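# Move bottle carrier to window bench spill tray

## Task

Pick up the empty bottle carrier from the shelved bench beside the door and set it upright on the floor of the spill tray on the shelved bench beside the window. The carrier must never contact the floor, or the task fails. Once it is placed, open the gripper and pull the robot away. The robot must not topple or finish leaning, or the task fails. The carrier has to stay in the tray by itself, without the robot holding it there.

## Robot and tools

Robot: TidyBot++, a single-arm mobile manipulator. The base is 0.54 m long, 0.50 m wide and 0.38 m tall and rides on four driven casters. On top sits a seven-joint arm ending in a two-finger gripper. The shoulder is 0.12 m ahead of the base centre and 0.68 m off the floor. Cameras: base_camera (pinhole, 644x364) and wrist_camera (fisheye, 644x476, aimed wherever the hand points). The arm begins folded with the hand facing down. In that pose the wrist pokes up to 0.08 m beyond the base front, and the elbow can be as high as 1.15 m.

Frames: the base frame has its origin on the floor below the base centre, with x forward, y left and z up. hand_pose is reported in this frame and refers to the point halfway between the finger pads. Its z axis runs out along the fingers, and the fingers close along its y axis. The odometry frame is the base frame as it was when the scene began. base_odometry heading is positive to the left, range -3.142 to 3.142. It counts wheel rotation only, so slipping looks like travel, and it drifts a few cm and degrees over many moves. base_tilt is in degrees, with forward and right positive.

execute_actions: arguments are actions (a list holding one action, or empty to simply read state and images) and cameras (a list drawn from base_camera, wrist_camera, all; leaving it out, null or ["all"] returns every camera; [] returns none). An action may contain base, joints, or both, plus optional speeds; everything in it starts at once. base takes exactly one relative offset from the current position: translate_m (metres, forward positive, -2 to 2), strafe_m (metres sideways, left positive, -2 to 2) or rotate_rad (radians, counter-clockwise seen from above positive, -6.3 to 6.3). joints takes absolute targets by name: joint_1_rad (any angle, whole arm about vertical, positive is clockwise from above, opposite to rotate_rad), joint_2_rad shoulder -2.249 to 2.249, joint_3_rad any angle, joint_4_rad elbow -2.579 to 2.579, joint_5_rad any angle, joint_6_rad wrist -2.099 to 2.099, joint_7_rad any angle (hand spin; with the hand down, positive is counter-clockwise from above, and at 1.57 the fingers part to the robot's left and right), and gripper_pos from 0 (open) to 1 (closed). Finger gap is about 85 x (1 - gripper_pos) mm. Joints marked any angle take the shorter route, so for big turns send steps below half a revolution. Done tolerances: ±0.039 rad for joints 1 to 4, ±0.056 for 5 to 7, ±0.03 for the gripper. speeds can cap translate_m and strafe_m at 0.05 to 0.5 m/s and rotate_rad at 0.1 to 1.57 rad/s; the top values are the defaults. A base move needing more than 8.667 s at its cap is refused, and an action cannot run past 15 s. Any unknown key or out-of-range number makes the whole call rejected with no motion. A joint or base left out of an action may still be pushing toward its earlier target.

Arm geometry: with joint_1_rad 0, joint_3_rad 3.14 and joint_5_rad 0, the arm stays in the vertical plane along base x. Segment tilts from vertical (forward positive) are then upper arm = joint_2_rad, forearm = joint_2_rad - joint_4_rad, hand = joint_2_rad - joint_4_rad - joint_6_rad. Lengths are 0.42, 0.31 and 0.31 m. Reach forward is the sum of length x sin(tilt), and height above the shoulder is the sum of length x cos(tilt). A downward-pointing hand reaches about 0.94 m above the floor at most, and only near the base.

wait: seconds from 0 to 10; sends nothing new and returns state and images. zoom_image: camera plus region [x0, y0, x1, y1] in pixels of that camera's most recent full image, at most 504 by 504. finished_scene: scene number; closes the scene for good, so call it only after the carrier is resting in the tray and the robot has released it and backed away.

Result lines: base_status and joint_status describe how each motion ended. done means reached (for the base, only that the wheels turned the commanded amount). off_target means it stopped short and may keep pushing. contact_stop or time_out means the old target was dropped and it holds in place. not_followed, or joint command not followed with a cause: line, means a self-collision check blocked the arm targets, although the gripper still acts. A gripper at 1 reading off_target means something is between the fingers. on_its_own lists uncommanded motion. motor_effort gives percent of max with the peak in brackets. ARM HIT flags hard arm contact with the base or itself. MOTOR HOT and OVER-TEMPERATURE FAULT concern heating while carrying a load; after an overheat, resend the targets. A torque fault freezes the arm and gripper for 10 s and skips the rest of the call. If a stop is reported, the remaining calls in that reply are dropped.

Cautions: friction and load leave the hand a cm or two off, and more when stretched out or carrying something. To correct, send each joint its last command plus (wanted minus read), but never command the read angle while holding an object, since it will sag. Trust the images over hand_pose. A blocked base keeps shoving and may still report done. Driving while the arm is snagged above about 0.8 m can tip the robot, and sideways force on a raised hand can lift wheels; back off to straighten. Keep the carrier clear of the floor, avoid dropping or slamming it, and avoid hard pushes. The simulation keeps running while you compose replies, holding the last command. Loose objects may occasionally get nudged.

Each tool is called by a JSON object that holds its "api" and its "payload".

## Session

{"api": "execute_actions", "payload": {"actions": []}}

Scene clock: 0.00 s.
base_odometry: x=+0.000 y=+0.000 heading=+0.000 (m, m, rad; odometry frame)
base_tilt: forward=-0.2 right=-0.1 (deg)
base_status: not commanded
joint_positions: joint_1_rad=-0.052 joint_2_rad=-0.332 joint_3_rad=+3.134 joint_4_rad=-2.507 joint_5_rad=-0.028 joint_6_rad=-0.839 joint_7_rad=+1.530 gripper_pos=+0.000
joint_status: not commanded
motor_effort: joint_1_rad=+0 joint_2_rad=-2 joint_3_rad=-1 joint_4_rad=+16 joint_5_rad=-1 joint_6_rad=+0 joint_7_rad=+0 (%)
hand_pose: x=+0.2796 y=+0.0171 z=+0.5924 quat_wxyz=(-0.013, +0.998, +0.001, +0.064) (m; base frame)
pictures: base_camera, wrist_camera
Images, in order (width x height): base_camera 644x364, wrist_camera 644x476.

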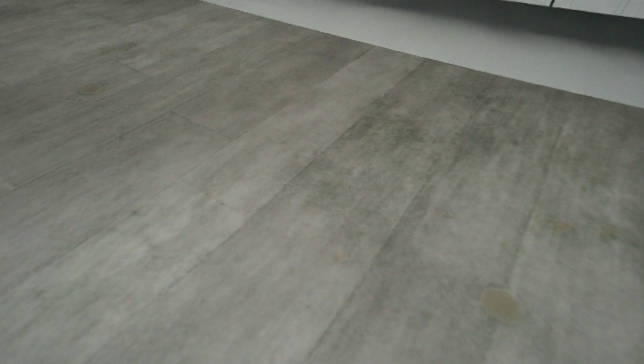

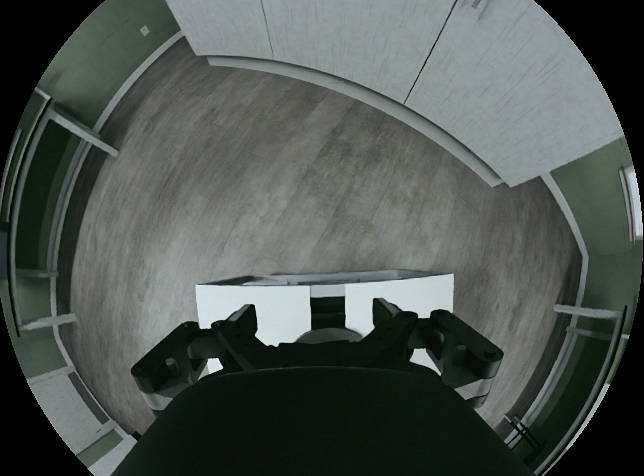

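{"api": "execute_actions", "payload": {"actions": [{"base":{"rotate_rad":1.3},"joints":{"joint_2_rad":-0.6,"joint_4_rad":-2.4,"joint_6_rad":0.0}}]}}

{"api": "execute_actions", "payload": {"actions": [{"joints":{"joint_1_rad":2.9}}]}}

Scene clock: 12.03 s.
base_odometry: x=+0.000 y=+0.000 heading=+1.299 (m, m, rad; odometry frame)
base_tilt: forward=-0.2 right=+0.0 (deg)
base_status: done
joint_positions: joint_1_rad=-0.052 joint_2_rad=-0.581 joint_3_rad=+3.134 joint_4_rad=-2.406 joint_5_rad=-0.028 joint_6_rad=-0.009 joint_7_rad=+1.530 gripper_pos=+0.000
joint_status: all done
motor_effort: joint_1_rad=-1(1) joint_2_rad=-1(4) joint_3_rad=-1(0) joint_4_rad=+22(23) joint_5_rad=+0(0) joint_6_rad=+6(7) joint_7_rad=+0(0) (%)
hand_pose: x=+0.4920 y=+0.0240 z=+0.8729 quat_wxyz=(-0.037, +0.794, -0.003, +0.607) (m; base frame)
pictures: base_camera, wrist_camera
Images, in order (width x height): base_camera 644x364, wrist_camera 644x476.

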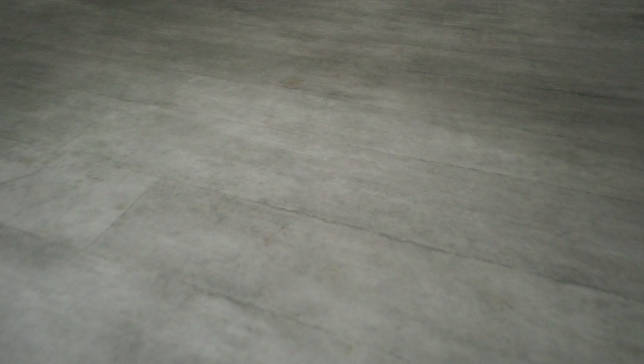

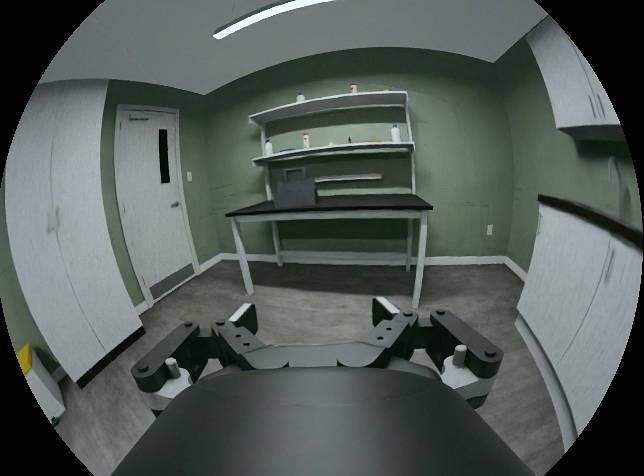

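Scene clock: 15.83 s.
base_odometry: x=+0.000 y=+0.000 heading=+1.299 (m, m, rad; odometry frame)
base_tilt: forward=-0.2 right=-0.1 (deg)
base_status: not commanded
joint_positions: joint_1_rad=+2.880 joint_2_rad=-0.581 joint_3_rad=+3.134 joint_4_rad=-2.406 joint_5_rad=-0.028 joint_6_rad=-0.009 joint_7_rad=+1.530 gripper_pos=+0.000
joint_status: all done
motor_effort: joint_1_rad=+0(0) joint_2_rad=-1(1) joint_3_rad=-1(0) joint_4_rad=+23(23) joint_5_rad=+0(0) joint_6_rad=+7(6) joint_7_rad=+0(0) (%)
hand_pose: x=-0.2409 y=-0.1011 z=+0.8729 quat_wxyz=(+0.599, +0.080, -0.790, +0.100) (m; base frame)
pictures: base_camera, wrist_camera
Images, in order (width x height): base_camera 644x364, wrist_camera 644x476.

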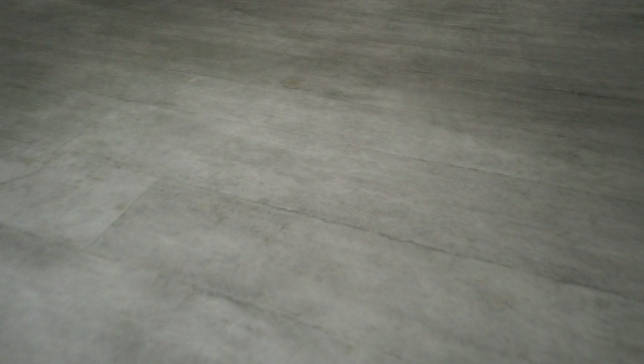

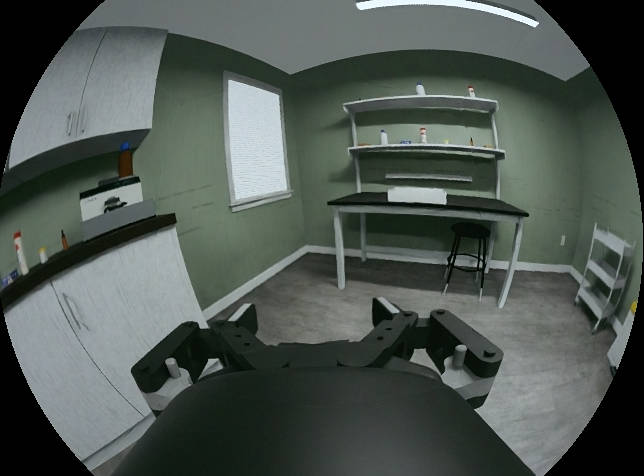

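{"api": "execute_actions", "payload": {"actions": [{"base":{"rotate_rad":-0.2},"joints":{"joint_1_rad":0,"joint_2_rad":-0.2,"joint_4_rad":-1.0,"joint_6_rad":-1.0,"joint_5_rad":0,"joint_7_rad":0}}], "cameras": []}}

{"api": "execute_actions", "payload": {"actions": [{"base":{"strafe_m":0.8}}], "cameras": ["wrist_camera"]}}

{"api": "execute_actions", "payload": {"actions": [{"base":{"translate_m":0.9},"joints":{"joint_7_rad":1.57,"joint_3_rad":3.14}}], "cameras": ["wrist_camera"]}}

Scene clock: 35.43 s.
base_odometry: x=+0.000 y=+0.000 heading=+1.100 (m, m, rad; odometry frame)
base_tilt: forward=-0.2 right=-0.1 (deg)
base_status: done
joint_positions: joint_1_rad=+0.020 joint_2_rad=-0.229 joint_3_rad=+3.134 joint_4_rad=-1.018 joint_5_rad=-0.028 joint_6_rad=-0.977 joint_7_rad=+0.039 gripper_pos=+0.000
joint_status: all done
motor_effort: joint_1_rad=-1(2) joint_2_rad=-10(10) joint_3_rad=-1(0) joint_4_rad=+18(24) joint_5_rad=+0(0) joint_6_rad=+7(8) joint_7_rad=+0(0) (%)
hand_pose: x=+0.5518 y=+0.0042 z=+1.2531 quat_wxyz=(-0.447, +0.555, -0.537, +0.451) (m; base frame)
pictures: none
No camera images: the call's "cameras" was empty. Leave "cameras" out to get every camera's image.

Scene clock: 38.40 s.
base_odometry: x=-0.714 y=+0.361 heading=+1.102 (m, m, rad; odometry frame)
base_tilt: forward=-0.2 right=-0.1 (deg)
base_status: done
joint_positions: joint_1_rad=+0.018 joint_2_rad=-0.228 joint_3_rad=+3.134 joint_4_rad=-1.018 joint_5_rad=-0.025 joint_6_rad=-0.977 joint_7_rad=+0.039 gripper_pos=+0.000
joint_status: not commanded
motor_effort: joint_1_rad=+0(2) joint_2_rad=-10(10) joint_3_rad=-1(4) joint_4_rad=+19(19) joint_5_rad=+1(1) joint_6_rad=+7(7) joint_7_rad=+0(0) (%)
hand_pose: x=+0.5524 y=+0.0043 z=+1.2525 quat_wxyz=(-0.446, +0.555, -0.537, +0.451) (m; base frame)
pictures: wrist_camera
Images, in order (width x height): wrist_camera 644x476.

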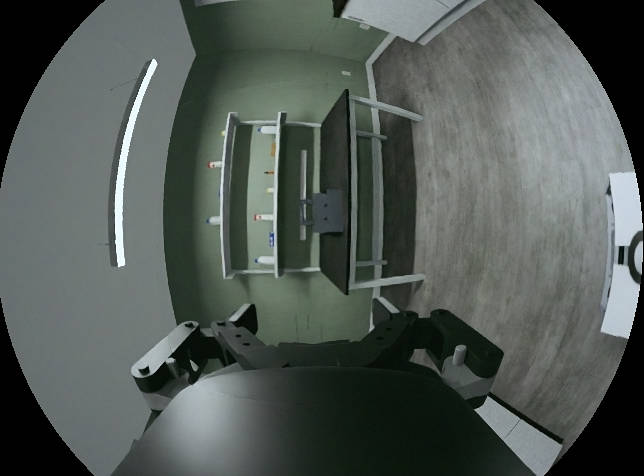

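Scene clock: 41.57 s.
base_odometry: x=-0.308 y=+1.164 heading=+1.102 (m, m, rad; odometry frame)
base_tilt: forward=-0.2 right=-0.1 (deg)
base_status: done
joint_positions: joint_1_rad=+0.018 joint_2_rad=-0.209 joint_3_rad=+3.134 joint_4_rad=-1.014 joint_5_rad=-0.025 joint_6_rad=-0.980 joint_7_rad=+1.554 gripper_pos=+0.000
joint_status: all done
motor_effort: joint_1_rad=+0(1) joint_2_rad=-11(13) joint_3_rad=-1(1) joint_4_rad=+19(20) joint_5_rad=+0(0) joint_6_rad=+7(7) joint_7_rad=+0(0) (%)
hand_pose: x=+0.5621 y=+0.0042 z=+1.2455 quat_wxyz=(-0.014, +0.778, -0.009, +0.628) (m; base frame)
pictures: wrist_camera
Images, in order (width x height): wrist_camera 644x476.

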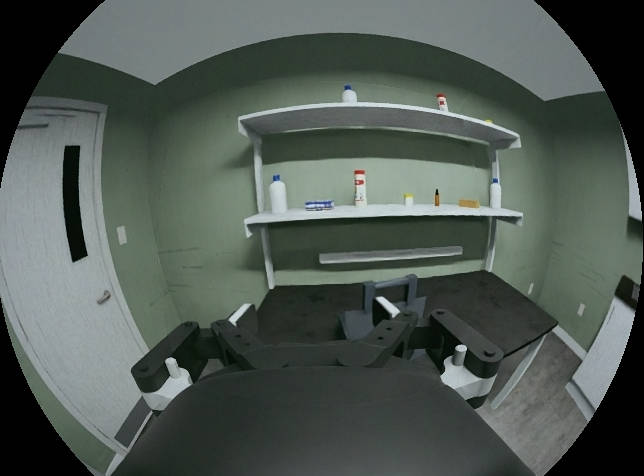

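{"api": "execute_actions", "payload": {"actions": [{"base":{"rotate_rad":-0.29},"joints":{"joint_1_rad":-0.02,"joint_5_rad":0.03,"joint_6_rad":-1.3}}], "cameras": []}}

{"api": "execute_actions", "payload": {"actions": [{"base":{"strafe_m":0.08}}], "cameras": ["wrist_camera"]}}

Scene clock: 56.03 s.
base_odometry: x=-0.308 y=+1.164 heading=+0.812 (m, m, rad; odometry frame)
base_tilt: forward=-0.2 right=-0.1 (deg)
base_status: done
joint_positions: joint_1_rad=-0.004 joint_2_rad=-0.209 joint_3_rad=+3.134 joint_4_rad=-1.010 joint_5_rad=+0.004 joint_6_rad=-1.297 joint_7_rad=+1.554 gripper_pos=+0.000
joint_status: all done
motor_effort: joint_1_rad=+0(1) joint_2_rad=-10(11) joint_3_rad=-1(2) joint_4_rad=+17(19) joint_5_rad=+0(1) joint_6_rad=+6(7) joint_7_rad=+0(0) (%)
hand_pose: x=+0.5261 y=+0.0055 z=+1.1559 quat_wxyz=(-0.004, +0.867, -0.003, +0.499) (m; base frame)
pictures: none
No camera images: the call's "cameras" was empty. Leave "cameras" out to get every camera's image.

Scene clock: 57.20 s.
base_odometry: x=-0.366 y=+1.219 heading=+0.811 (m, m, rad; odometry frame)
base_tilt: forward=-0.2 right=-0.1 (deg)
base_status: done
joint_positions: joint_1_rad=-0.005 joint_2_rad=-0.209 joint_3_rad=+3.134 joint_4_rad=-1.010 joint_5_rad=+0.006 joint_6_rad=-1.297 joint_7_rad=+1.554 gripper_pos=+0.000
joint_status: not commanded
motor_effort: joint_1_rad=+0(1) joint_2_rad=-10(14) joint_3_rad=-1(1) joint_4_rad=+17(20) joint_5_rad=+1(2) joint_6_rad=+6(6) joint_7_rad=+0(0) (%)
hand_pose: x=+0.5262 y=+0.0051 z=+1.1559 quat_wxyz=(-0.004, +0.867, -0.003, +0.499) (m; base frame)
pictures: wrist_camera
Images, in order (width x height): wrist_camera 644x476.

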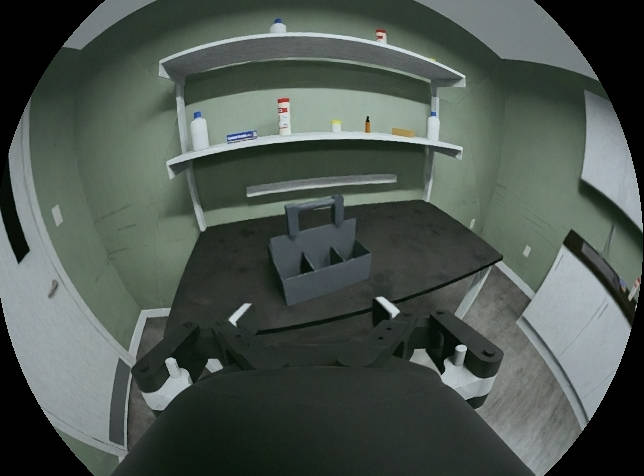

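{"api": "execute_actions", "payload": {"actions": [{"base":{"rotate_rad":-0.42}}], "cameras": []}}

{"api": "execute_actions", "payload": {"actions": [{"base":{"strafe_m":0.37}}]}}

Scene clock: 68.97 s.
base_odometry: x=-0.366 y=+1.219 heading=+0.392 (m, m, rad; odometry frame)
base_tilt: forward=-0.2 right=-0.1 (deg)
base_status: done
joint_positions: joint_1_rad=-0.006 joint_2_rad=-0.209 joint_3_rad=+3.134 joint_4_rad=-1.010 joint_5_rad=+0.006 joint_6_rad=-1.297 joint_7_rad=+1.554 gripper_pos=+0.000
joint_status: not commanded
motor_effort: joint_1_rad=-1(1) joint_2_rad=-10(11) joint_3_rad=-1(1) joint_4_rad=+18(18) joint_5_rad=+0(1) joint_6_rad=+5(6) joint_7_rad=+0(0) (%)
hand_pose: x=+0.5262 y=+0.0054 z=+1.1559 quat_wxyz=(-0.004, +0.867, -0.002, +0.499) (m; base frame)
pictures: none
No camera images: the call's "cameras" was empty. Leave "cameras" out to get every camera's image.

Scene clock: 71.07 s.
base_odometry: x=-0.506 y=+1.562 heading=+0.391 (m, m, rad; odometry frame)
base_tilt: forward=-0.2 right=-0.1 (deg)
base_status: done
joint_positions: joint_1_rad=-0.006 joint_2_rad=-0.209 joint_3_rad=+3.134 joint_4_rad=-1.010 joint_5_rad=+0.008 joint_6_rad=-1.297 joint_7_rad=+1.554 gripper_pos=+0.000
joint_status: not commanded
motor_effort: joint_1_rad=+0(1) joint_2_rad=-9(12) joint_3_rad=-1(2) joint_4_rad=+18(19) joint_5_rad=+1(1) joint_6_rad=+7(6) joint_7_rad=+0(0) (%)
hand_pose: x=+0.5262 y=+0.0051 z=+1.1559 quat_wxyz=(-0.003, +0.867, -0.002, +0.499) (m; base frame)
pictures: base_camera, wrist_camera
Images, in order (width x height): base_camera 644x364, wrist_camera 644x476.

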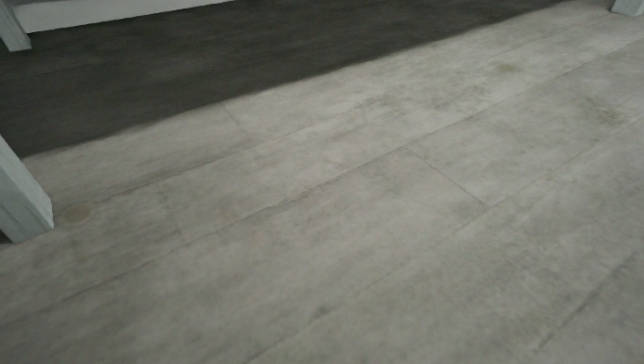

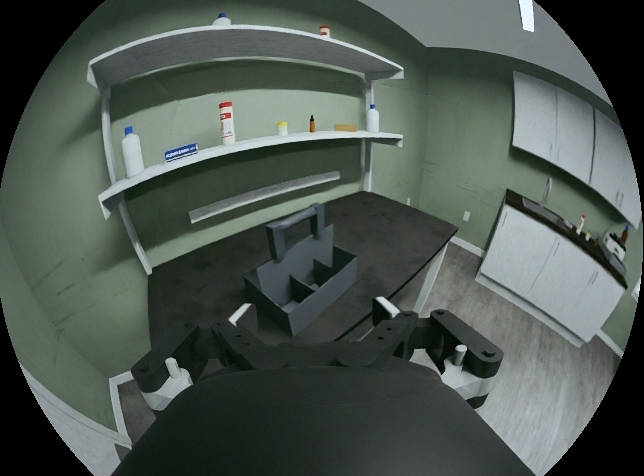

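{"api": "execute_actions", "payload": {"actions": [{"base":{"strafe_m":-0.37}}], "cameras": []}}

{"api": "execute_actions", "payload": {"actions": [{"base":{"rotate_rad":0.92}}], "cameras": []}}

{"api": "execute_actions", "payload": {"actions": [{"base":{"strafe_m":-0.4},"joints":{"joint_7_rad":1.6}}]}}

Scene clock: 80.03 s.
base_odometry: x=-0.366 y=+1.219 heading=+0.390 (m, m, rad; odometry frame)
base_tilt: forward=-0.2 right=-0.1 (deg)
base_status: done
joint_positions: joint_1_rad=-0.006 joint_2_rad=-0.209 joint_3_rad=+3.135 joint_4_rad=-1.010 joint_5_rad=+0.009 joint_6_rad=-1.297 joint_7_rad=+1.554 gripper_pos=+0.000
joint_status: not commanded
motor_effort: joint_1_rad=+0(2) joint_2_rad=-10(13) joint_3_rad=-1(4) joint_4_rad=+19(19) joint_5_rad=+0(0) joint_6_rad=+6(6) joint_7_rad=+0(0) (%)
hand_pose: x=+0.5262 y=+0.0048 z=+1.1559 quat_wxyz=(-0.003, +0.867, -0.002, +0.499) (m; base frame)
pictures: none
No camera images: the call's "cameras" was empty. Leave "cameras" out to get every camera's image.

Scene clock: 81.90 s.
base_odometry: x=-0.366 y=+1.219 heading=+1.309 (m, m, rad; odometry frame)
base_tilt: forward=-0.2 right=-0.1 (deg)
base_status: done
joint_positions: joint_1_rad=-0.008 joint_2_rad=-0.209 joint_3_rad=+3.135 joint_4_rad=-1.010 joint_5_rad=+0.009 joint_6_rad=-1.297 joint_7_rad=+1.554 gripper_pos=+0.000
joint_status: not commanded
motor_effort: joint_1_rad=+0(2) joint_2_rad=-9(12) joint_3_rad=-1(1) joint_4_rad=+19(19) joint_5_rad=+1(2) joint_6_rad=+6(6) joint_7_rad=+0(0) (%)
hand_pose: x=+0.5262 y=+0.0052 z=+1.1559 quat_wxyz=(-0.003, +0.867, -0.002, +0.499) (m; base frame)
pictures: none
No camera images: the call's "cameras" was empty. Leave "cameras" out to get every camera's image.

Scene clock: 84.07 s.
base_odometry: x=+0.021 y=+1.117 heading=+1.310 (m, m, rad; odometry frame)
base_tilt: forward=-0.2 right=+0.0 (deg)
base_status: done
joint_positions: joint_1_rad=-0.008 joint_2_rad=-0.209 joint_3_rad=+3.135 joint_4_rad=-1.010 joint_5_rad=+0.009 joint_6_rad=-1.297 joint_7_rad=+1.562 gripper_pos=+0.000
joint_status: all done
motor_effort: joint_1_rad=-1(1) joint_2_rad=-9(11) joint_3_rad=-1(1) joint_4_rad=+18(18) joint_5_rad=+0(1) joint_6_rad=+6(6) joint_7_rad=+0(1) (%)
hand_pose: x=+0.5262 y=+0.0052 z=+1.1559 quat_wxyz=(-0.001, +0.867, +0.002, +0.499) (m; base frame)
pictures: base_camera, wrist_camera
Images, in order (width x height): base_camera 644x364, wrist_camera 644x476.

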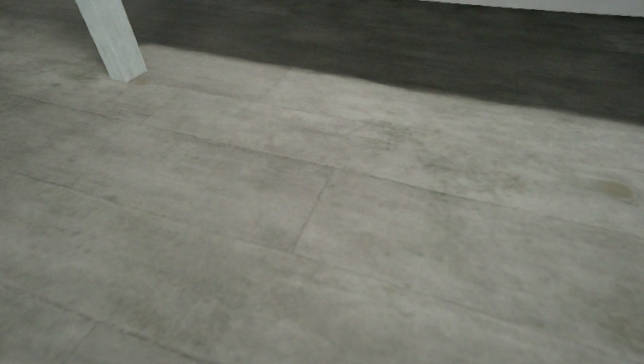

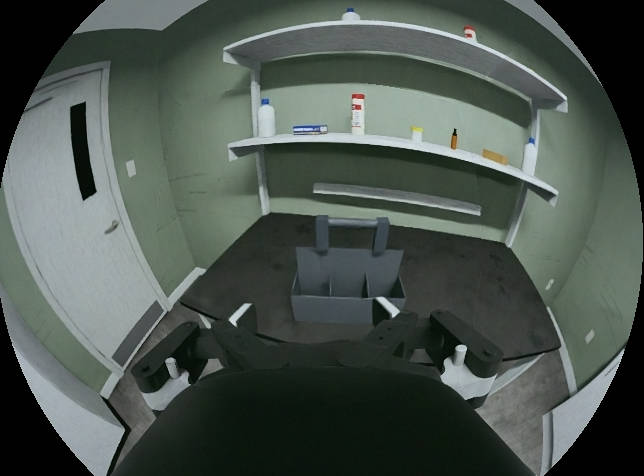

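{"api": "execute_actions", "payload": {"actions": [{"base":{"strafe_m":-0.06}}], "cameras": []}}

{"api": "execute_actions", "payload": {"actions": [{"base":{"translate_m":0.12}}], "cameras": ["wrist_camera"]}}

Scene clock: 92.70 s.
base_odometry: x=+0.079 y=+1.101 heading=+1.311 (m, m, rad; odometry frame)
base_tilt: forward=-0.2 right=+0.0 (deg)
base_status: done
joint_positions: joint_1_rad=-0.008 joint_2_rad=-0.209 joint_3_rad=+3.135 joint_4_rad=-1.010 joint_5_rad=+0.009 joint_6_rad=-1.297 joint_7_rad=+1.562 gripper_pos=+0.000
joint_status: not commanded
motor_effort: joint_1_rad=+0(2) joint_2_rad=-10(12) joint_3_rad=-1(1) joint_4_rad=+18(19) joint_5_rad=+0(1) joint_6_rad=+6(6) joint_7_rad=+0(1) (%)
hand_pose: x=+0.5262 y=+0.0052 z=+1.1559 quat_wxyz=(-0.001, +0.867, +0.002, +0.499) (m; base frame)
pictures: none
No camera images: the call's "cameras" was empty. Leave "cameras" out to get every camera's image.

Scene clock: 94.07 s.
base_odometry: x=+0.110 y=+1.217 heading=+1.311 (m, m, rad; odometry frame)
base_tilt: forward=-0.2 right=-0.1 (deg)
base_status: done
joint_positions: joint_1_rad=-0.008 joint_2_rad=-0.199 joint_3_rad=+3.135 joint_4_rad=-1.009 joint_5_rad=+0.010 joint_6_rad=-1.297 joint_7_rad=+1.562 gripper_pos=+0.000
joint_status: not commanded
motor_effort: joint_1_rad=+0(0) joint_2_rad=-10(15) joint_3_rad=-1(0) joint_4_rad=+18(19) joint_5_rad=+0(1) joint_6_rad=+6(6) joint_7_rad=+0(0) (%)
hand_pose: x=+0.5308 y=+0.0052 z=+1.1520 quat_wxyz=(-0.001, +0.869, +0.002, +0.495) (m; base frame)
pictures: wrist_camera
Images, in order (width x height): wrist_camera 644x476.

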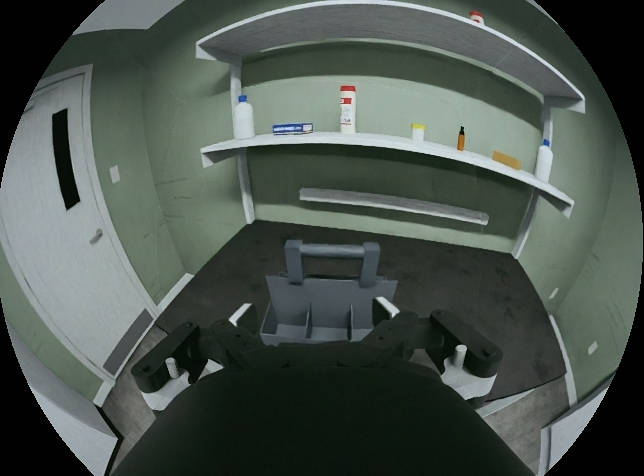

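{"api": "execute_actions", "payload": {"actions": [{"base":{"strafe_m":-0.03},"joints":{"joint_2_rad":0.02,"joint_4_rad":-1.1,"joint_6_rad":-0.97,"joint_7_rad":-0.04}}], "cameras": ["wrist_camera"]}}

Scene clock: 106.37 s.
base_odometry: x=+0.139 y=+1.210 heading=+1.312 (m, m, rad; odometry frame)
base_tilt: forward=-0.2 right=+0.0 (deg)
base_status: done
joint_positions: joint_1_rad=-0.009 joint_2_rad=+0.004 joint_3_rad=+3.135 joint_4_rad=-1.085 joint_5_rad=+0.010 joint_6_rad=-0.991 joint_7_rad=-0.023 gripper_pos=+0.000
joint_status: all done
motor_effort: joint_1_rad=-1(1) joint_2_rad=-21(24) joint_3_rad=-1(2) joint_4_rad=+21(21) joint_5_rad=+0(2) joint_6_rad=+5(7) joint_7_rad=+0(0) (%)
hand_pose: x=+0.6711 y=+0.0072 z=+1.0965 quat_wxyz=(-0.361, +0.607, -0.612, +0.355) (m; base frame)
pictures: wrist_camera
Images, in order (width x height): wrist_camera 644x476.

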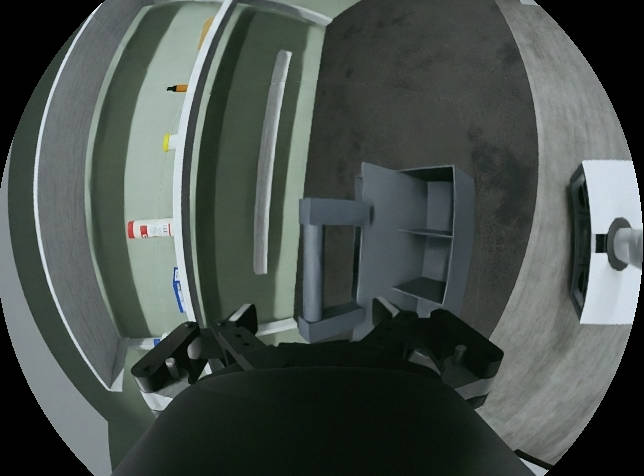

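{"api": "execute_actions", "payload": {"actions": [{"base":{"translate_m":0.02},"joints":{"joint_2_rad":0.115,"joint_6_rad":-0.88}}], "cameras": ["wrist_camera"]}}

Scene clock: 114.20 s.
base_odometry: x=+0.144 y=+1.229 heading=+1.311 (m, m, rad; odometry frame)
base_tilt: forward=-0.2 right=-0.1 (deg)
base_status: done
joint_positions: joint_1_rad=-0.009 joint_2_rad=+0.111 joint_3_rad=+3.135 joint_4_rad=-1.093 joint_5_rad=+0.010 joint_6_rad=-0.901 joint_7_rad=-0.023 gripper_pos=+0.000
joint_status: all done
motor_effort: joint_1_rad=+0(1) joint_2_rad=-26(30) joint_3_rad=-1(0) joint_4_rad=+21(23) joint_5_rad=+0(1) joint_6_rad=+6(6) joint_7_rad=+0(1) (%)
hand_pose: x=+0.7267 y=+0.0079 z=+1.0544 quat_wxyz=(-0.354, +0.612, -0.616, +0.347) (m; base frame)
pictures: wrist_camera
Images, in order (width x height): wrist_camera 644x476.

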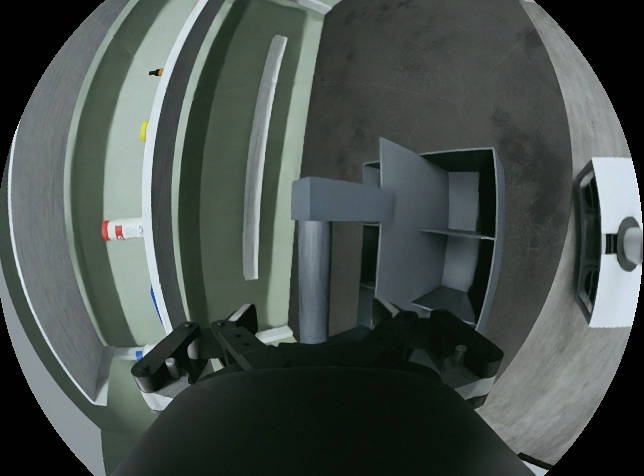

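{"api": "execute_actions", "payload": {"actions": [{"base":{"translate_m":0.02}}], "cameras": ["wrist_camera"]}}

{"api": "execute_actions", "payload": {"actions": [{"joints":{"gripper_pos":1}}], "cameras": ["wrist_camera"]}}

Scene clock: 118.97 s.
base_odometry: x=+0.150 y=+1.249 heading=+1.311 (m, m, rad; odometry frame)
base_tilt: forward=-0.2 right=-0.1 (deg)
base_status: done
joint_positions: joint_1_rad=-0.009 joint_2_rad=+0.118 joint_3_rad=+3.135 joint_4_rad=-1.093 joint_5_rad=+0.010 joint_6_rad=-0.900 joint_7_rad=-0.023 gripper_pos=+0.000
joint_status: not commanded
motor_effort: joint_1_rad=-1(3) joint_2_rad=-27(32) joint_3_rad=-2(3) joint_4_rad=+22(23) joint_5_rad=+0(1) joint_6_rad=+6(5) joint_7_rad=+0(1) (%)
hand_pose: x=+0.7294 y=+0.0080 z=+1.0505 quat_wxyz=(-0.352, +0.613, -0.617, +0.345) (m; base frame)
pictures: wrist_camera
Images, in order (width x height): wrist_camera 644x476.

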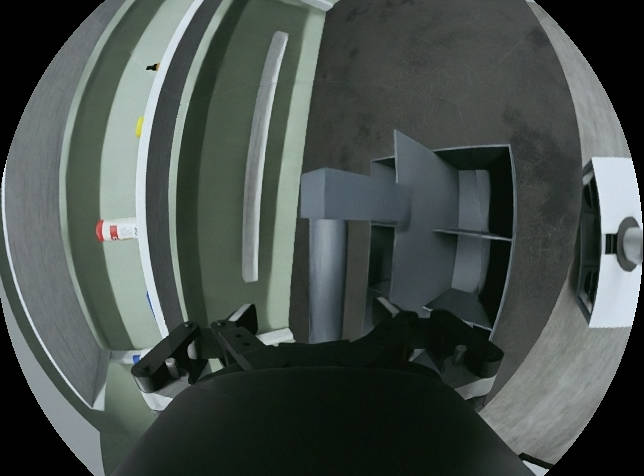

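Scene clock: 120.07 s.
base_odometry: x=+0.150 y=+1.249 heading=+1.311 (m, m, rad; odometry frame)
base_tilt: forward=-0.1 right=-0.1 (deg)
base_status: not commanded
joint_positions: joint_1_rad=-0.009 joint_2_rad=+0.118 joint_3_rad=+3.135 joint_4_rad=-1.096 joint_5_rad=+0.010 joint_6_rad=-0.899 joint_7_rad=-0.023 gripper_pos=+0.773
joint_status: gripper_pos off_target (ended at +0.773, target +1.000)
motor_effort: joint_1_rad=+0(1) joint_2_rad=-27(29) joint_3_rad=-1(1) joint_4_rad=+22(24) joint_5_rad=+2(2) joint_6_rad=+6(7) joint_7_rad=+1(2) (%)
hand_pose: x=+0.7294 y=+0.0080 z=+1.0489 quat_wxyz=(-0.351, +0.614, -0.618, +0.344) (m; base frame)
pictures: wrist_camera
Images, in order (width x height): wrist_camera 644x476.

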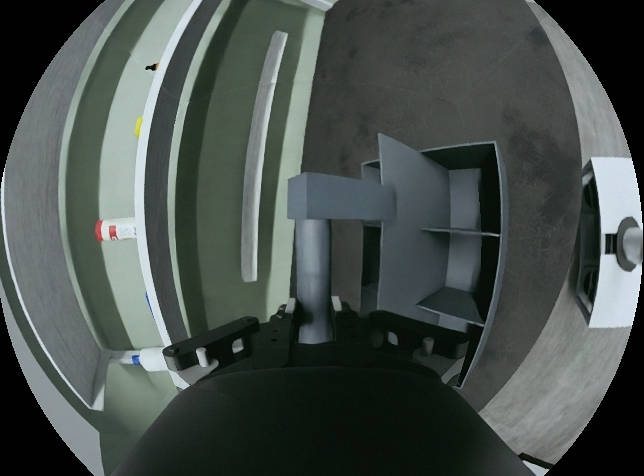

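{"api": "execute_actions", "payload": {"actions": [{"joints":{"joint_2_rad":0.08,"joint_4_rad":-0.8,"joint_6_rad":-1.17}}], "cameras": ["wrist_camera"]}}

Scene clock: 127.17 s.
base_odometry: x=+0.150 y=+1.249 heading=+1.311 (m, m, rad; odometry frame)
base_tilt: forward=-0.2 right=-0.1 (deg)
base_status: not commanded
joint_positions: joint_1_rad=-0.009 joint_2_rad=+0.112 joint_3_rad=+3.135 joint_4_rad=-0.830 joint_5_rad=+0.010 joint_6_rad=-1.166 joint_7_rad=-0.023 gripper_pos=+0.773
joint_status: all done
motor_effort: joint_1_rad=-1(1) joint_2_rad=-29(34) joint_3_rad=-1(2) joint_4_rad=+23(26) joint_5_rad=+0(2) joint_6_rad=+9(10) joint_7_rad=+1(1) (%)
hand_pose: x=+0.6879 y=+0.0069 z=+1.1252 quat_wxyz=(-0.353, +0.612, -0.618, +0.346) (m; base frame)
pictures: wrist_camera
Images, in order (width x height): wrist_camera 644x476.

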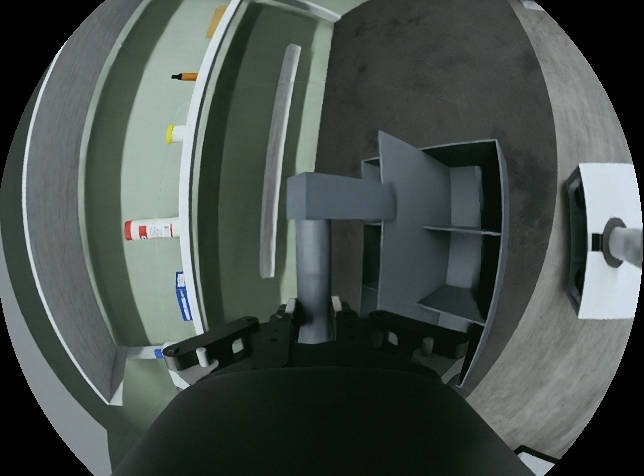

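{"api": "execute_actions", "payload": {"actions": [{"base":{"translate_m":-0.6},"speeds":{"translate_m":0.3}}], "cameras": []}}

{"api": "execute_actions", "payload": {"actions": [{"base":{"rotate_rad":2.93},"speeds":{"rotate_rad":0.8},"joints":{"joint_2_rad":0.06,"joint_4_rad":-0.55,"joint_6_rad":-1.4}}]}}

{"api": "execute_actions", "payload": {"actions": [{"base":{"translate_m":1.0},"speeds":{"translate_m":0.4}}]}}

Scene clock: 138.50 s.
base_odometry: x=-0.004 y=+0.669 heading=+1.311 (m, m, rad; odometry frame)
base_tilt: forward=-0.2 right=-0.1 (deg)
base_status: done
joint_positions: joint_1_rad=-0.010 joint_2_rad=+0.107 joint_3_rad=+3.135 joint_4_rad=-0.830 joint_5_rad=+0.011 joint_6_rad=-1.170 joint_7_rad=-0.023 gripper_pos=+0.773
joint_status: not commanded
motor_effort: joint_1_rad=+0(3) joint_2_rad=-27(34) joint_3_rad=-2(4) joint_4_rad=+23(25) joint_5_rad=+0(1) joint_6_rad=+9(9) joint_7_rad=+1(0) (%)
hand_pose: x=+0.6846 y=+0.0071 z=+1.1277 quat_wxyz=(-0.353, +0.612, -0.617, +0.347) (m; base frame)
pictures: none
No camera images: the call's "cameras" was empty. Leave "cameras" out to get every camera's image.

Scene clock: 143.03 s.
base_odometry: x=-0.004 y=+0.669 heading=-2.043 (m, m, rad; odometry frame)
base_tilt: forward=-0.2 right=-0.1 (deg)
base_status: done
joint_positions: joint_1_rad=-0.015 joint_2_rad=+0.099 joint_3_rad=+3.136 joint_4_rad=-0.580 joint_5_rad=+0.012 joint_6_rad=-1.395 joint_7_rad=-0.023 gripper_pos=+0.773
joint_status: joint_2_rad off_target (ended at +0.099, target +0.060); the others done
motor_effort: joint_1_rad=+0(6) joint_2_rad=-24(30) joint_3_rad=-1(6) joint_4_rad=+20(25) joint_5_rad=+1(2) joint_6_rad=+9(9) joint_7_rad=+1(1) (%)
hand_pose: x=+0.6307 y=+0.0080 z=+1.1946 quat_wxyz=(-0.364, +0.607, -0.611, +0.355) (m; base frame)
pictures: base_camera, wrist_camera
Images, in order (width x height): base_camera 644x364, wrist_camera 644x476.

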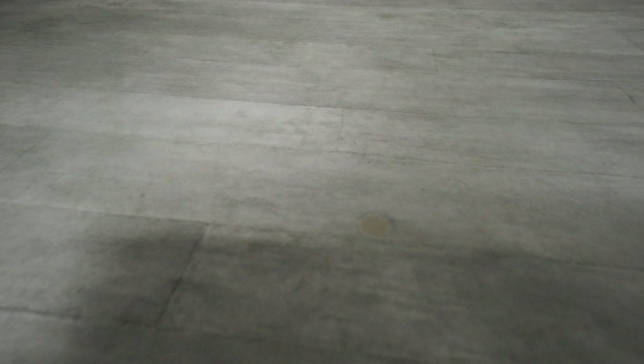

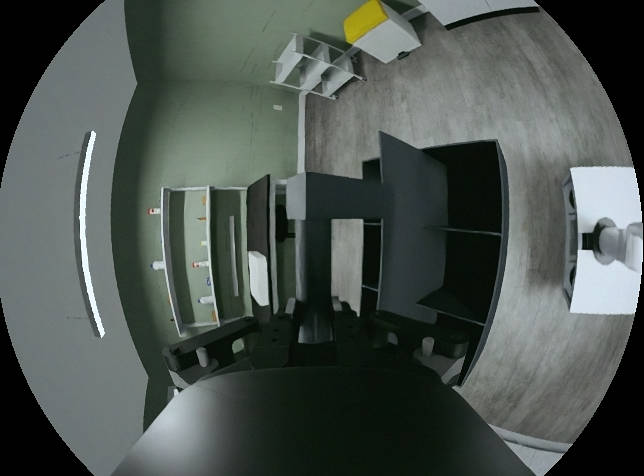

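Scene clock: 146.70 s.
base_odometry: x=-0.457 y=-0.223 heading=-2.042 (m, m, rad; odometry frame)
base_tilt: forward=-0.2 right=-0.1 (deg)
base_status: done
joint_positions: joint_1_rad=-0.015 joint_2_rad=+0.087 joint_3_rad=+3.136 joint_4_rad=-0.580 joint_5_rad=+0.012 joint_6_rad=-1.400 joint_7_rad=-0.023 gripper_pos=+0.773
joint_status: not commanded
motor_effort: joint_1_rad=+0(2) joint_2_rad=-23(29) joint_3_rad=-1(2) joint_4_rad=+19(20) joint_5_rad=+0(1) joint_6_rad=+9(10) joint_7_rad=+0(0) (%)
hand_pose: x=+0.6239 y=+0.0079 z=+1.1997 quat_wxyz=(-0.366, +0.605, -0.610, +0.358) (m; base frame)
pictures: base_camera, wrist_camera
Images, in order (width x height): base_camera 644x364, wrist_camera 644x476.

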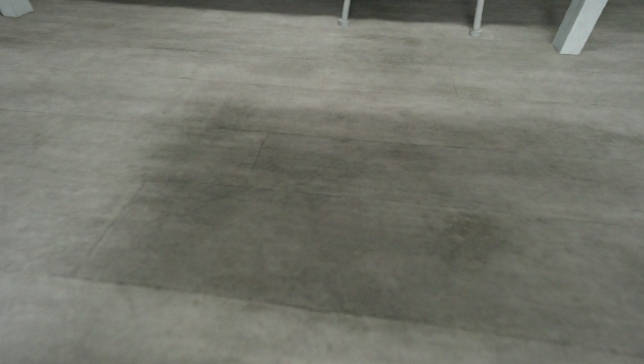

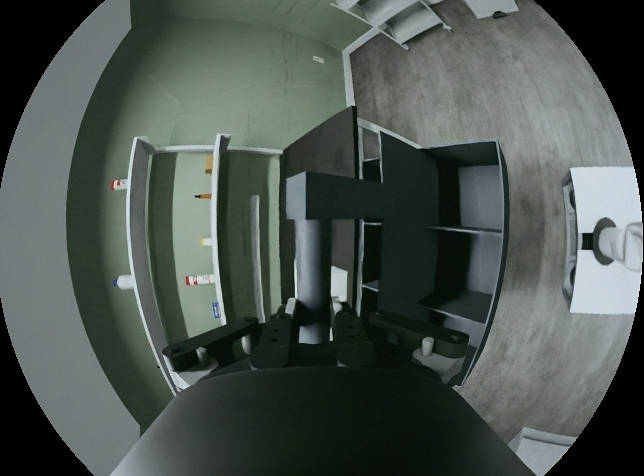

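{"api": "execute_actions", "payload": {"actions": [{"base":{"rotate_rad":-0.09},"joints":{"joint_2_rad":0.04,"joint_4_rad":-0.42,"joint_6_rad":-1.55}}], "cameras": []}}

{"api": "execute_actions", "payload": {"actions": [{"base":{"strafe_m":0.45},"speeds":{"strafe_m":0.35}}], "cameras": []}}

{"api": "execute_actions", "payload": {"actions": [{"base":{"translate_m":0.3},"speeds":{"translate_m":0.3}}]}}

Scene clock: 156.13 s.
base_odometry: x=-0.457 y=-0.223 heading=-2.132 (m, m, rad; odometry frame)
base_tilt: forward=-0.2 right=-0.1 (deg)
base_status: done
joint_positions: joint_1_rad=-0.014 joint_2_rad=+0.071 joint_3_rad=+3.137 joint_4_rad=-0.450 joint_5_rad=+0.012 joint_6_rad=-1.548 joint_7_rad=-0.023 gripper_pos=+0.773
joint_status: all done
motor_effort: joint_1_rad=-1(4) joint_2_rad=-20(25) joint_3_rad=-2(2) joint_4_rad=+17(20) joint_5_rad=+0(3) joint_6_rad=+8(9) joint_7_rad=+0(1) (%)
hand_pose: x=+0.5785 y=+0.0062 z=+1.2257 quat_wxyz=(-0.365, +0.604, -0.611, +0.357) (m; base frame)
pictures: none
No camera images: the call's "cameras" was empty. Leave "cameras" out to get every camera's image.

Scene clock: 158.53 s.
base_odometry: x=-0.076 y=-0.463 heading=-2.132 (m, m, rad; odometry frame)
base_tilt: forward=-0.2 right=+0.0 (deg)
base_status: done
joint_positions: joint_1_rad=-0.014 joint_2_rad=+0.071 joint_3_rad=+3.137 joint_4_rad=-0.449 joint_5_rad=+0.012 joint_6_rad=-1.549 joint_7_rad=-0.023 gripper_pos=+0.773
joint_status: not commanded
motor_effort: joint_1_rad=+0(3) joint_2_rad=-20(24) joint_3_rad=-1(4) joint_4_rad=+18(19) joint_5_rad=+1(2) joint_6_rad=+8(9) joint_7_rad=+1(1) (%)
hand_pose: x=+0.5783 y=+0.0061 z=+1.2256 quat_wxyz=(-0.365, +0.604, -0.611, +0.357) (m; base frame)
pictures: none
No camera images: the call's "cameras" was empty. Leave "cameras" out to get every camera's image.

Scene clock: 160.50 s.
base_odometry: x=-0.236 y=-0.717 heading=-2.132 (m, m, rad; odometry frame)
base_tilt: forward=-0.2 right=-0.1 (deg)
base_status: done
joint_positions: joint_1_rad=-0.014 joint_2_rad=+0.064 joint_3_rad=+3.137 joint_4_rad=-0.448 joint_5_rad=+0.012 joint_6_rad=-1.550 joint_7_rad=-0.023 gripper_pos=+0.773
joint_status: not commanded
motor_effort: joint_1_rad=+0(2) joint_2_rad=-20(25) joint_3_rad=-2(2) joint_4_rad=+17(19) joint_5_rad=+0(1) joint_6_rad=+8(9) joint_7_rad=+0(0) (%)
hand_pose: x=+0.5744 y=+0.0060 z=+1.2286 quat_wxyz=(-0.367, +0.603, -0.610, +0.359) (m; base frame)
pictures: base_camera, wrist_camera
Images, in order (width x height): base_camera 644x364, wrist_camera 644x476.

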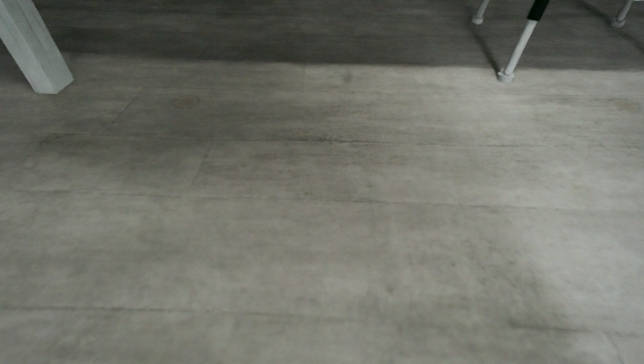

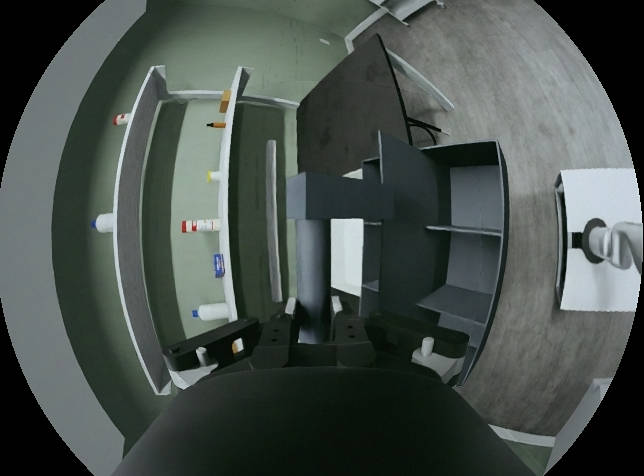

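{"api": "execute_actions", "payload": {"actions": [{"joints":{"joint_1_rad":-0.8}}], "cameras": ["wrist_camera"]}}

Scene clock: 177.87 s.
base_odometry: x=-0.236 y=-0.717 heading=-2.132 (m, m, rad; odometry frame)
base_tilt: forward=-0.2 right=-0.1 (deg)
base_status: not commanded
joint_positions: joint_1_rad=-0.782 joint_2_rad=+0.064 joint_3_rad=+3.137 joint_4_rad=-0.448 joint_5_rad=+0.012 joint_6_rad=-1.550 joint_7_rad=-0.023 gripper_pos=+0.773
joint_status: all done
motor_effort: joint_1_rad=+0(0) joint_2_rad=-20(21) joint_3_rad=-1(2) joint_4_rad=+17(17) joint_5_rad=+0(2) joint_6_rad=+9(10) joint_7_rad=+1(0) (%)
hand_pose: x=+0.4425 y=+0.3207 z=+1.2286 quat_wxyz=(-0.475, +0.788, -0.340, +0.196) (m; base frame)
pictures: wrist_camera
Images, in order (width x height): wrist_camera 644x476.

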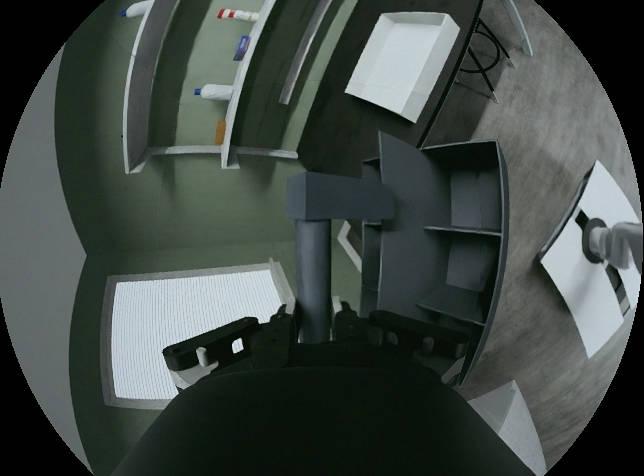

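{"api": "execute_actions", "payload": {"actions": [{"joints":{"joint_1_rad":0.01}}], "cameras": []}}

{"api": "execute_actions", "payload": {"actions": [{"base":{"translate_m":0.3},"speeds":{"translate_m":0.2}}]}}

Scene clock: 196.03 s.
base_odometry: x=-0.236 y=-0.717 heading=-2.132 (m, m, rad; odometry frame)
base_tilt: forward=-0.2 right=-0.1 (deg)
base_status: not commanded
joint_positions: joint_1_rad=-0.008 joint_2_rad=+0.064 joint_3_rad=+3.137 joint_4_rad=-0.448 joint_5_rad=+0.012 joint_6_rad=-1.550 joint_7_rad=-0.023 gripper_pos=+0.773
joint_status: all done
motor_effort: joint_1_rad=-1(0) joint_2_rad=-20(21) joint_3_rad=-1(2) joint_4_rad=+18(18) joint_5_rad=+0(2) joint_6_rad=+9(10) joint_7_rad=+1(0) (%)
hand_pose: x=+0.5745 y=+0.0033 z=+1.2286 quat_wxyz=(-0.366, +0.601, -0.612, +0.360) (m; base frame)
pictures: none
No camera images: the call's "cameras" was empty. Leave "cameras" out to get every camera's image.

Scene clock: 198.30 s.
base_odometry: x=-0.395 y=-0.971 heading=-2.131 (m, m, rad; odometry frame)
base_tilt: forward=-0.2 right=-0.1 (deg)
base_status: done
joint_positions: joint_1_rad=-0.008 joint_2_rad=+0.061 joint_3_rad=+3.137 joint_4_rad=-0.448 joint_5_rad=+0.012 joint_6_rad=-1.550 joint_7_rad=-0.023 gripper_pos=+0.773
joint_status: not commanded
motor_effort: joint_1_rad=-1(1) joint_2_rad=-19(25) joint_3_rad=-1(1) joint_4_rad=+17(18) joint_5_rad=+1(1) joint_6_rad=+8(10) joint_7_rad=+1(0) (%)
hand_pose: x=+0.5726 y=+0.0032 z=+1.2302 quat_wxyz=(-0.367, +0.601, -0.611, +0.361) (m; base frame)
pictures: base_camera, wrist_camera
Images, in order (width x height): base_camera 644x364, wrist_camera 644x476.

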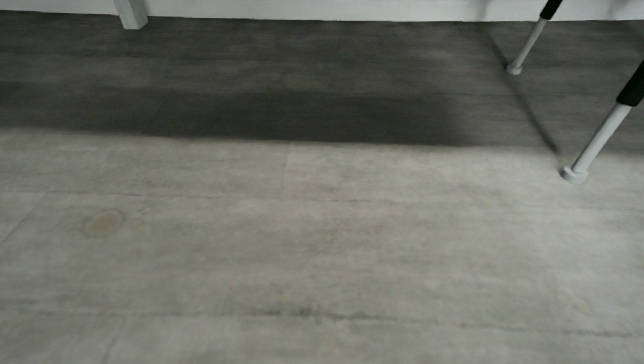

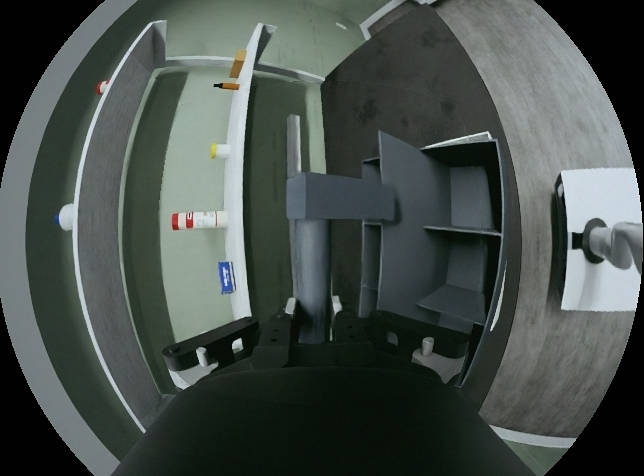

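{"api": "execute_actions", "payload": {"actions": [{"base":{"strafe_m":-0.04},"joints":{"joint_2_rad":0.13,"joint_4_rad":-0.7,"joint_6_rad":-1.22}}], "cameras": ["wrist_camera"]}}

Scene clock: 206.03 s.
base_odometry: x=-0.429 y=-0.950 heading=-2.131 (m, m, rad; odometry frame)
base_tilt: forward=-0.2 right=-0.1 (deg)
base_status: done
joint_positions: joint_1_rad=-0.001 joint_2_rad=+0.147 joint_3_rad=+3.137 joint_4_rad=-0.711 joint_5_rad=+0.013 joint_6_rad=-1.261 joint_7_rad=-0.023 gripper_pos=+0.773
joint_status: all done
motor_effort: joint_1_rad=-1(3) joint_2_rad=-29(33) joint_3_rad=-1(1) joint_4_rad=+22(25) joint_5_rad=+0(2) joint_6_rad=+9(9) joint_7_rad=+0(1) (%)
hand_pose: x=+0.6842 y=+0.0008 z=+1.1414 quat_wxyz=(-0.347, +0.610, -0.623, +0.345) (m; base frame)
pictures: wrist_camera
Images, in order (width x height): wrist_camera 644x476.

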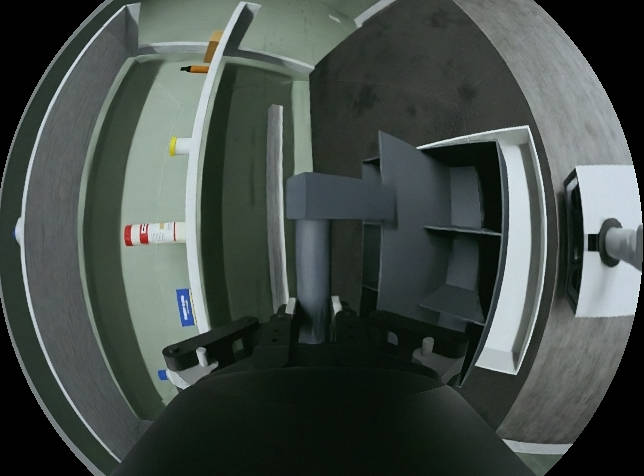

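{"api": "execute_actions", "payload": {"actions": [{"base":{"translate_m":0.025},"joints":{"joint_2_rad":0.12,"joint_4_rad":-0.97,"joint_6_rad":-0.97}}], "cameras": ["wrist_camera"]}}

Scene clock: 213.77 s.
base_odometry: x=-0.443 y=-0.971 heading=-2.131 (m, m, rad; odometry frame)
base_tilt: forward=-0.2 right=-0.1 (deg)
base_status: done
joint_positions: joint_1_rad=-0.001 joint_2_rad=+0.114 joint_3_rad=+3.137 joint_4_rad=-0.934 joint_5_rad=+0.013 joint_6_rad=-0.984 joint_7_rad=-0.023 gripper_pos=+0.773
joint_status: all done
motor_effort: joint_1_rad=+0(2) joint_2_rad=-20(32) joint_3_rad=-1(3) joint_4_rad=+18(24) joint_5_rad=+1(2) joint_6_rad=+5(10) joint_7_rad=+1(2) (%)
hand_pose: x=+0.7180 y=+0.0013 z=+1.1185 quat_wxyz=(-0.374, +0.596, -0.606, +0.372) (m; base frame)
pictures: wrist_camera
Images, in order (width x height): wrist_camera 644x476.

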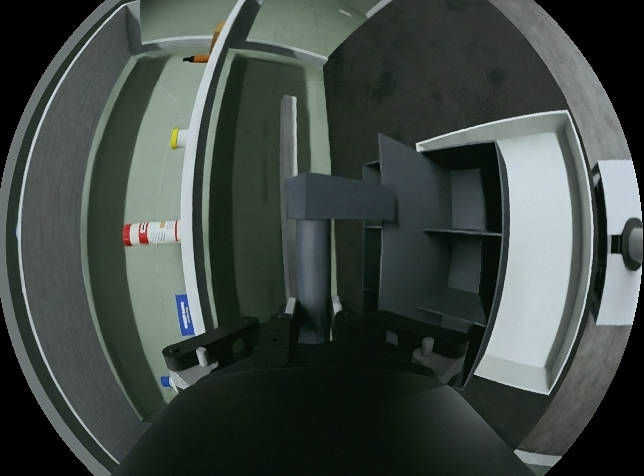

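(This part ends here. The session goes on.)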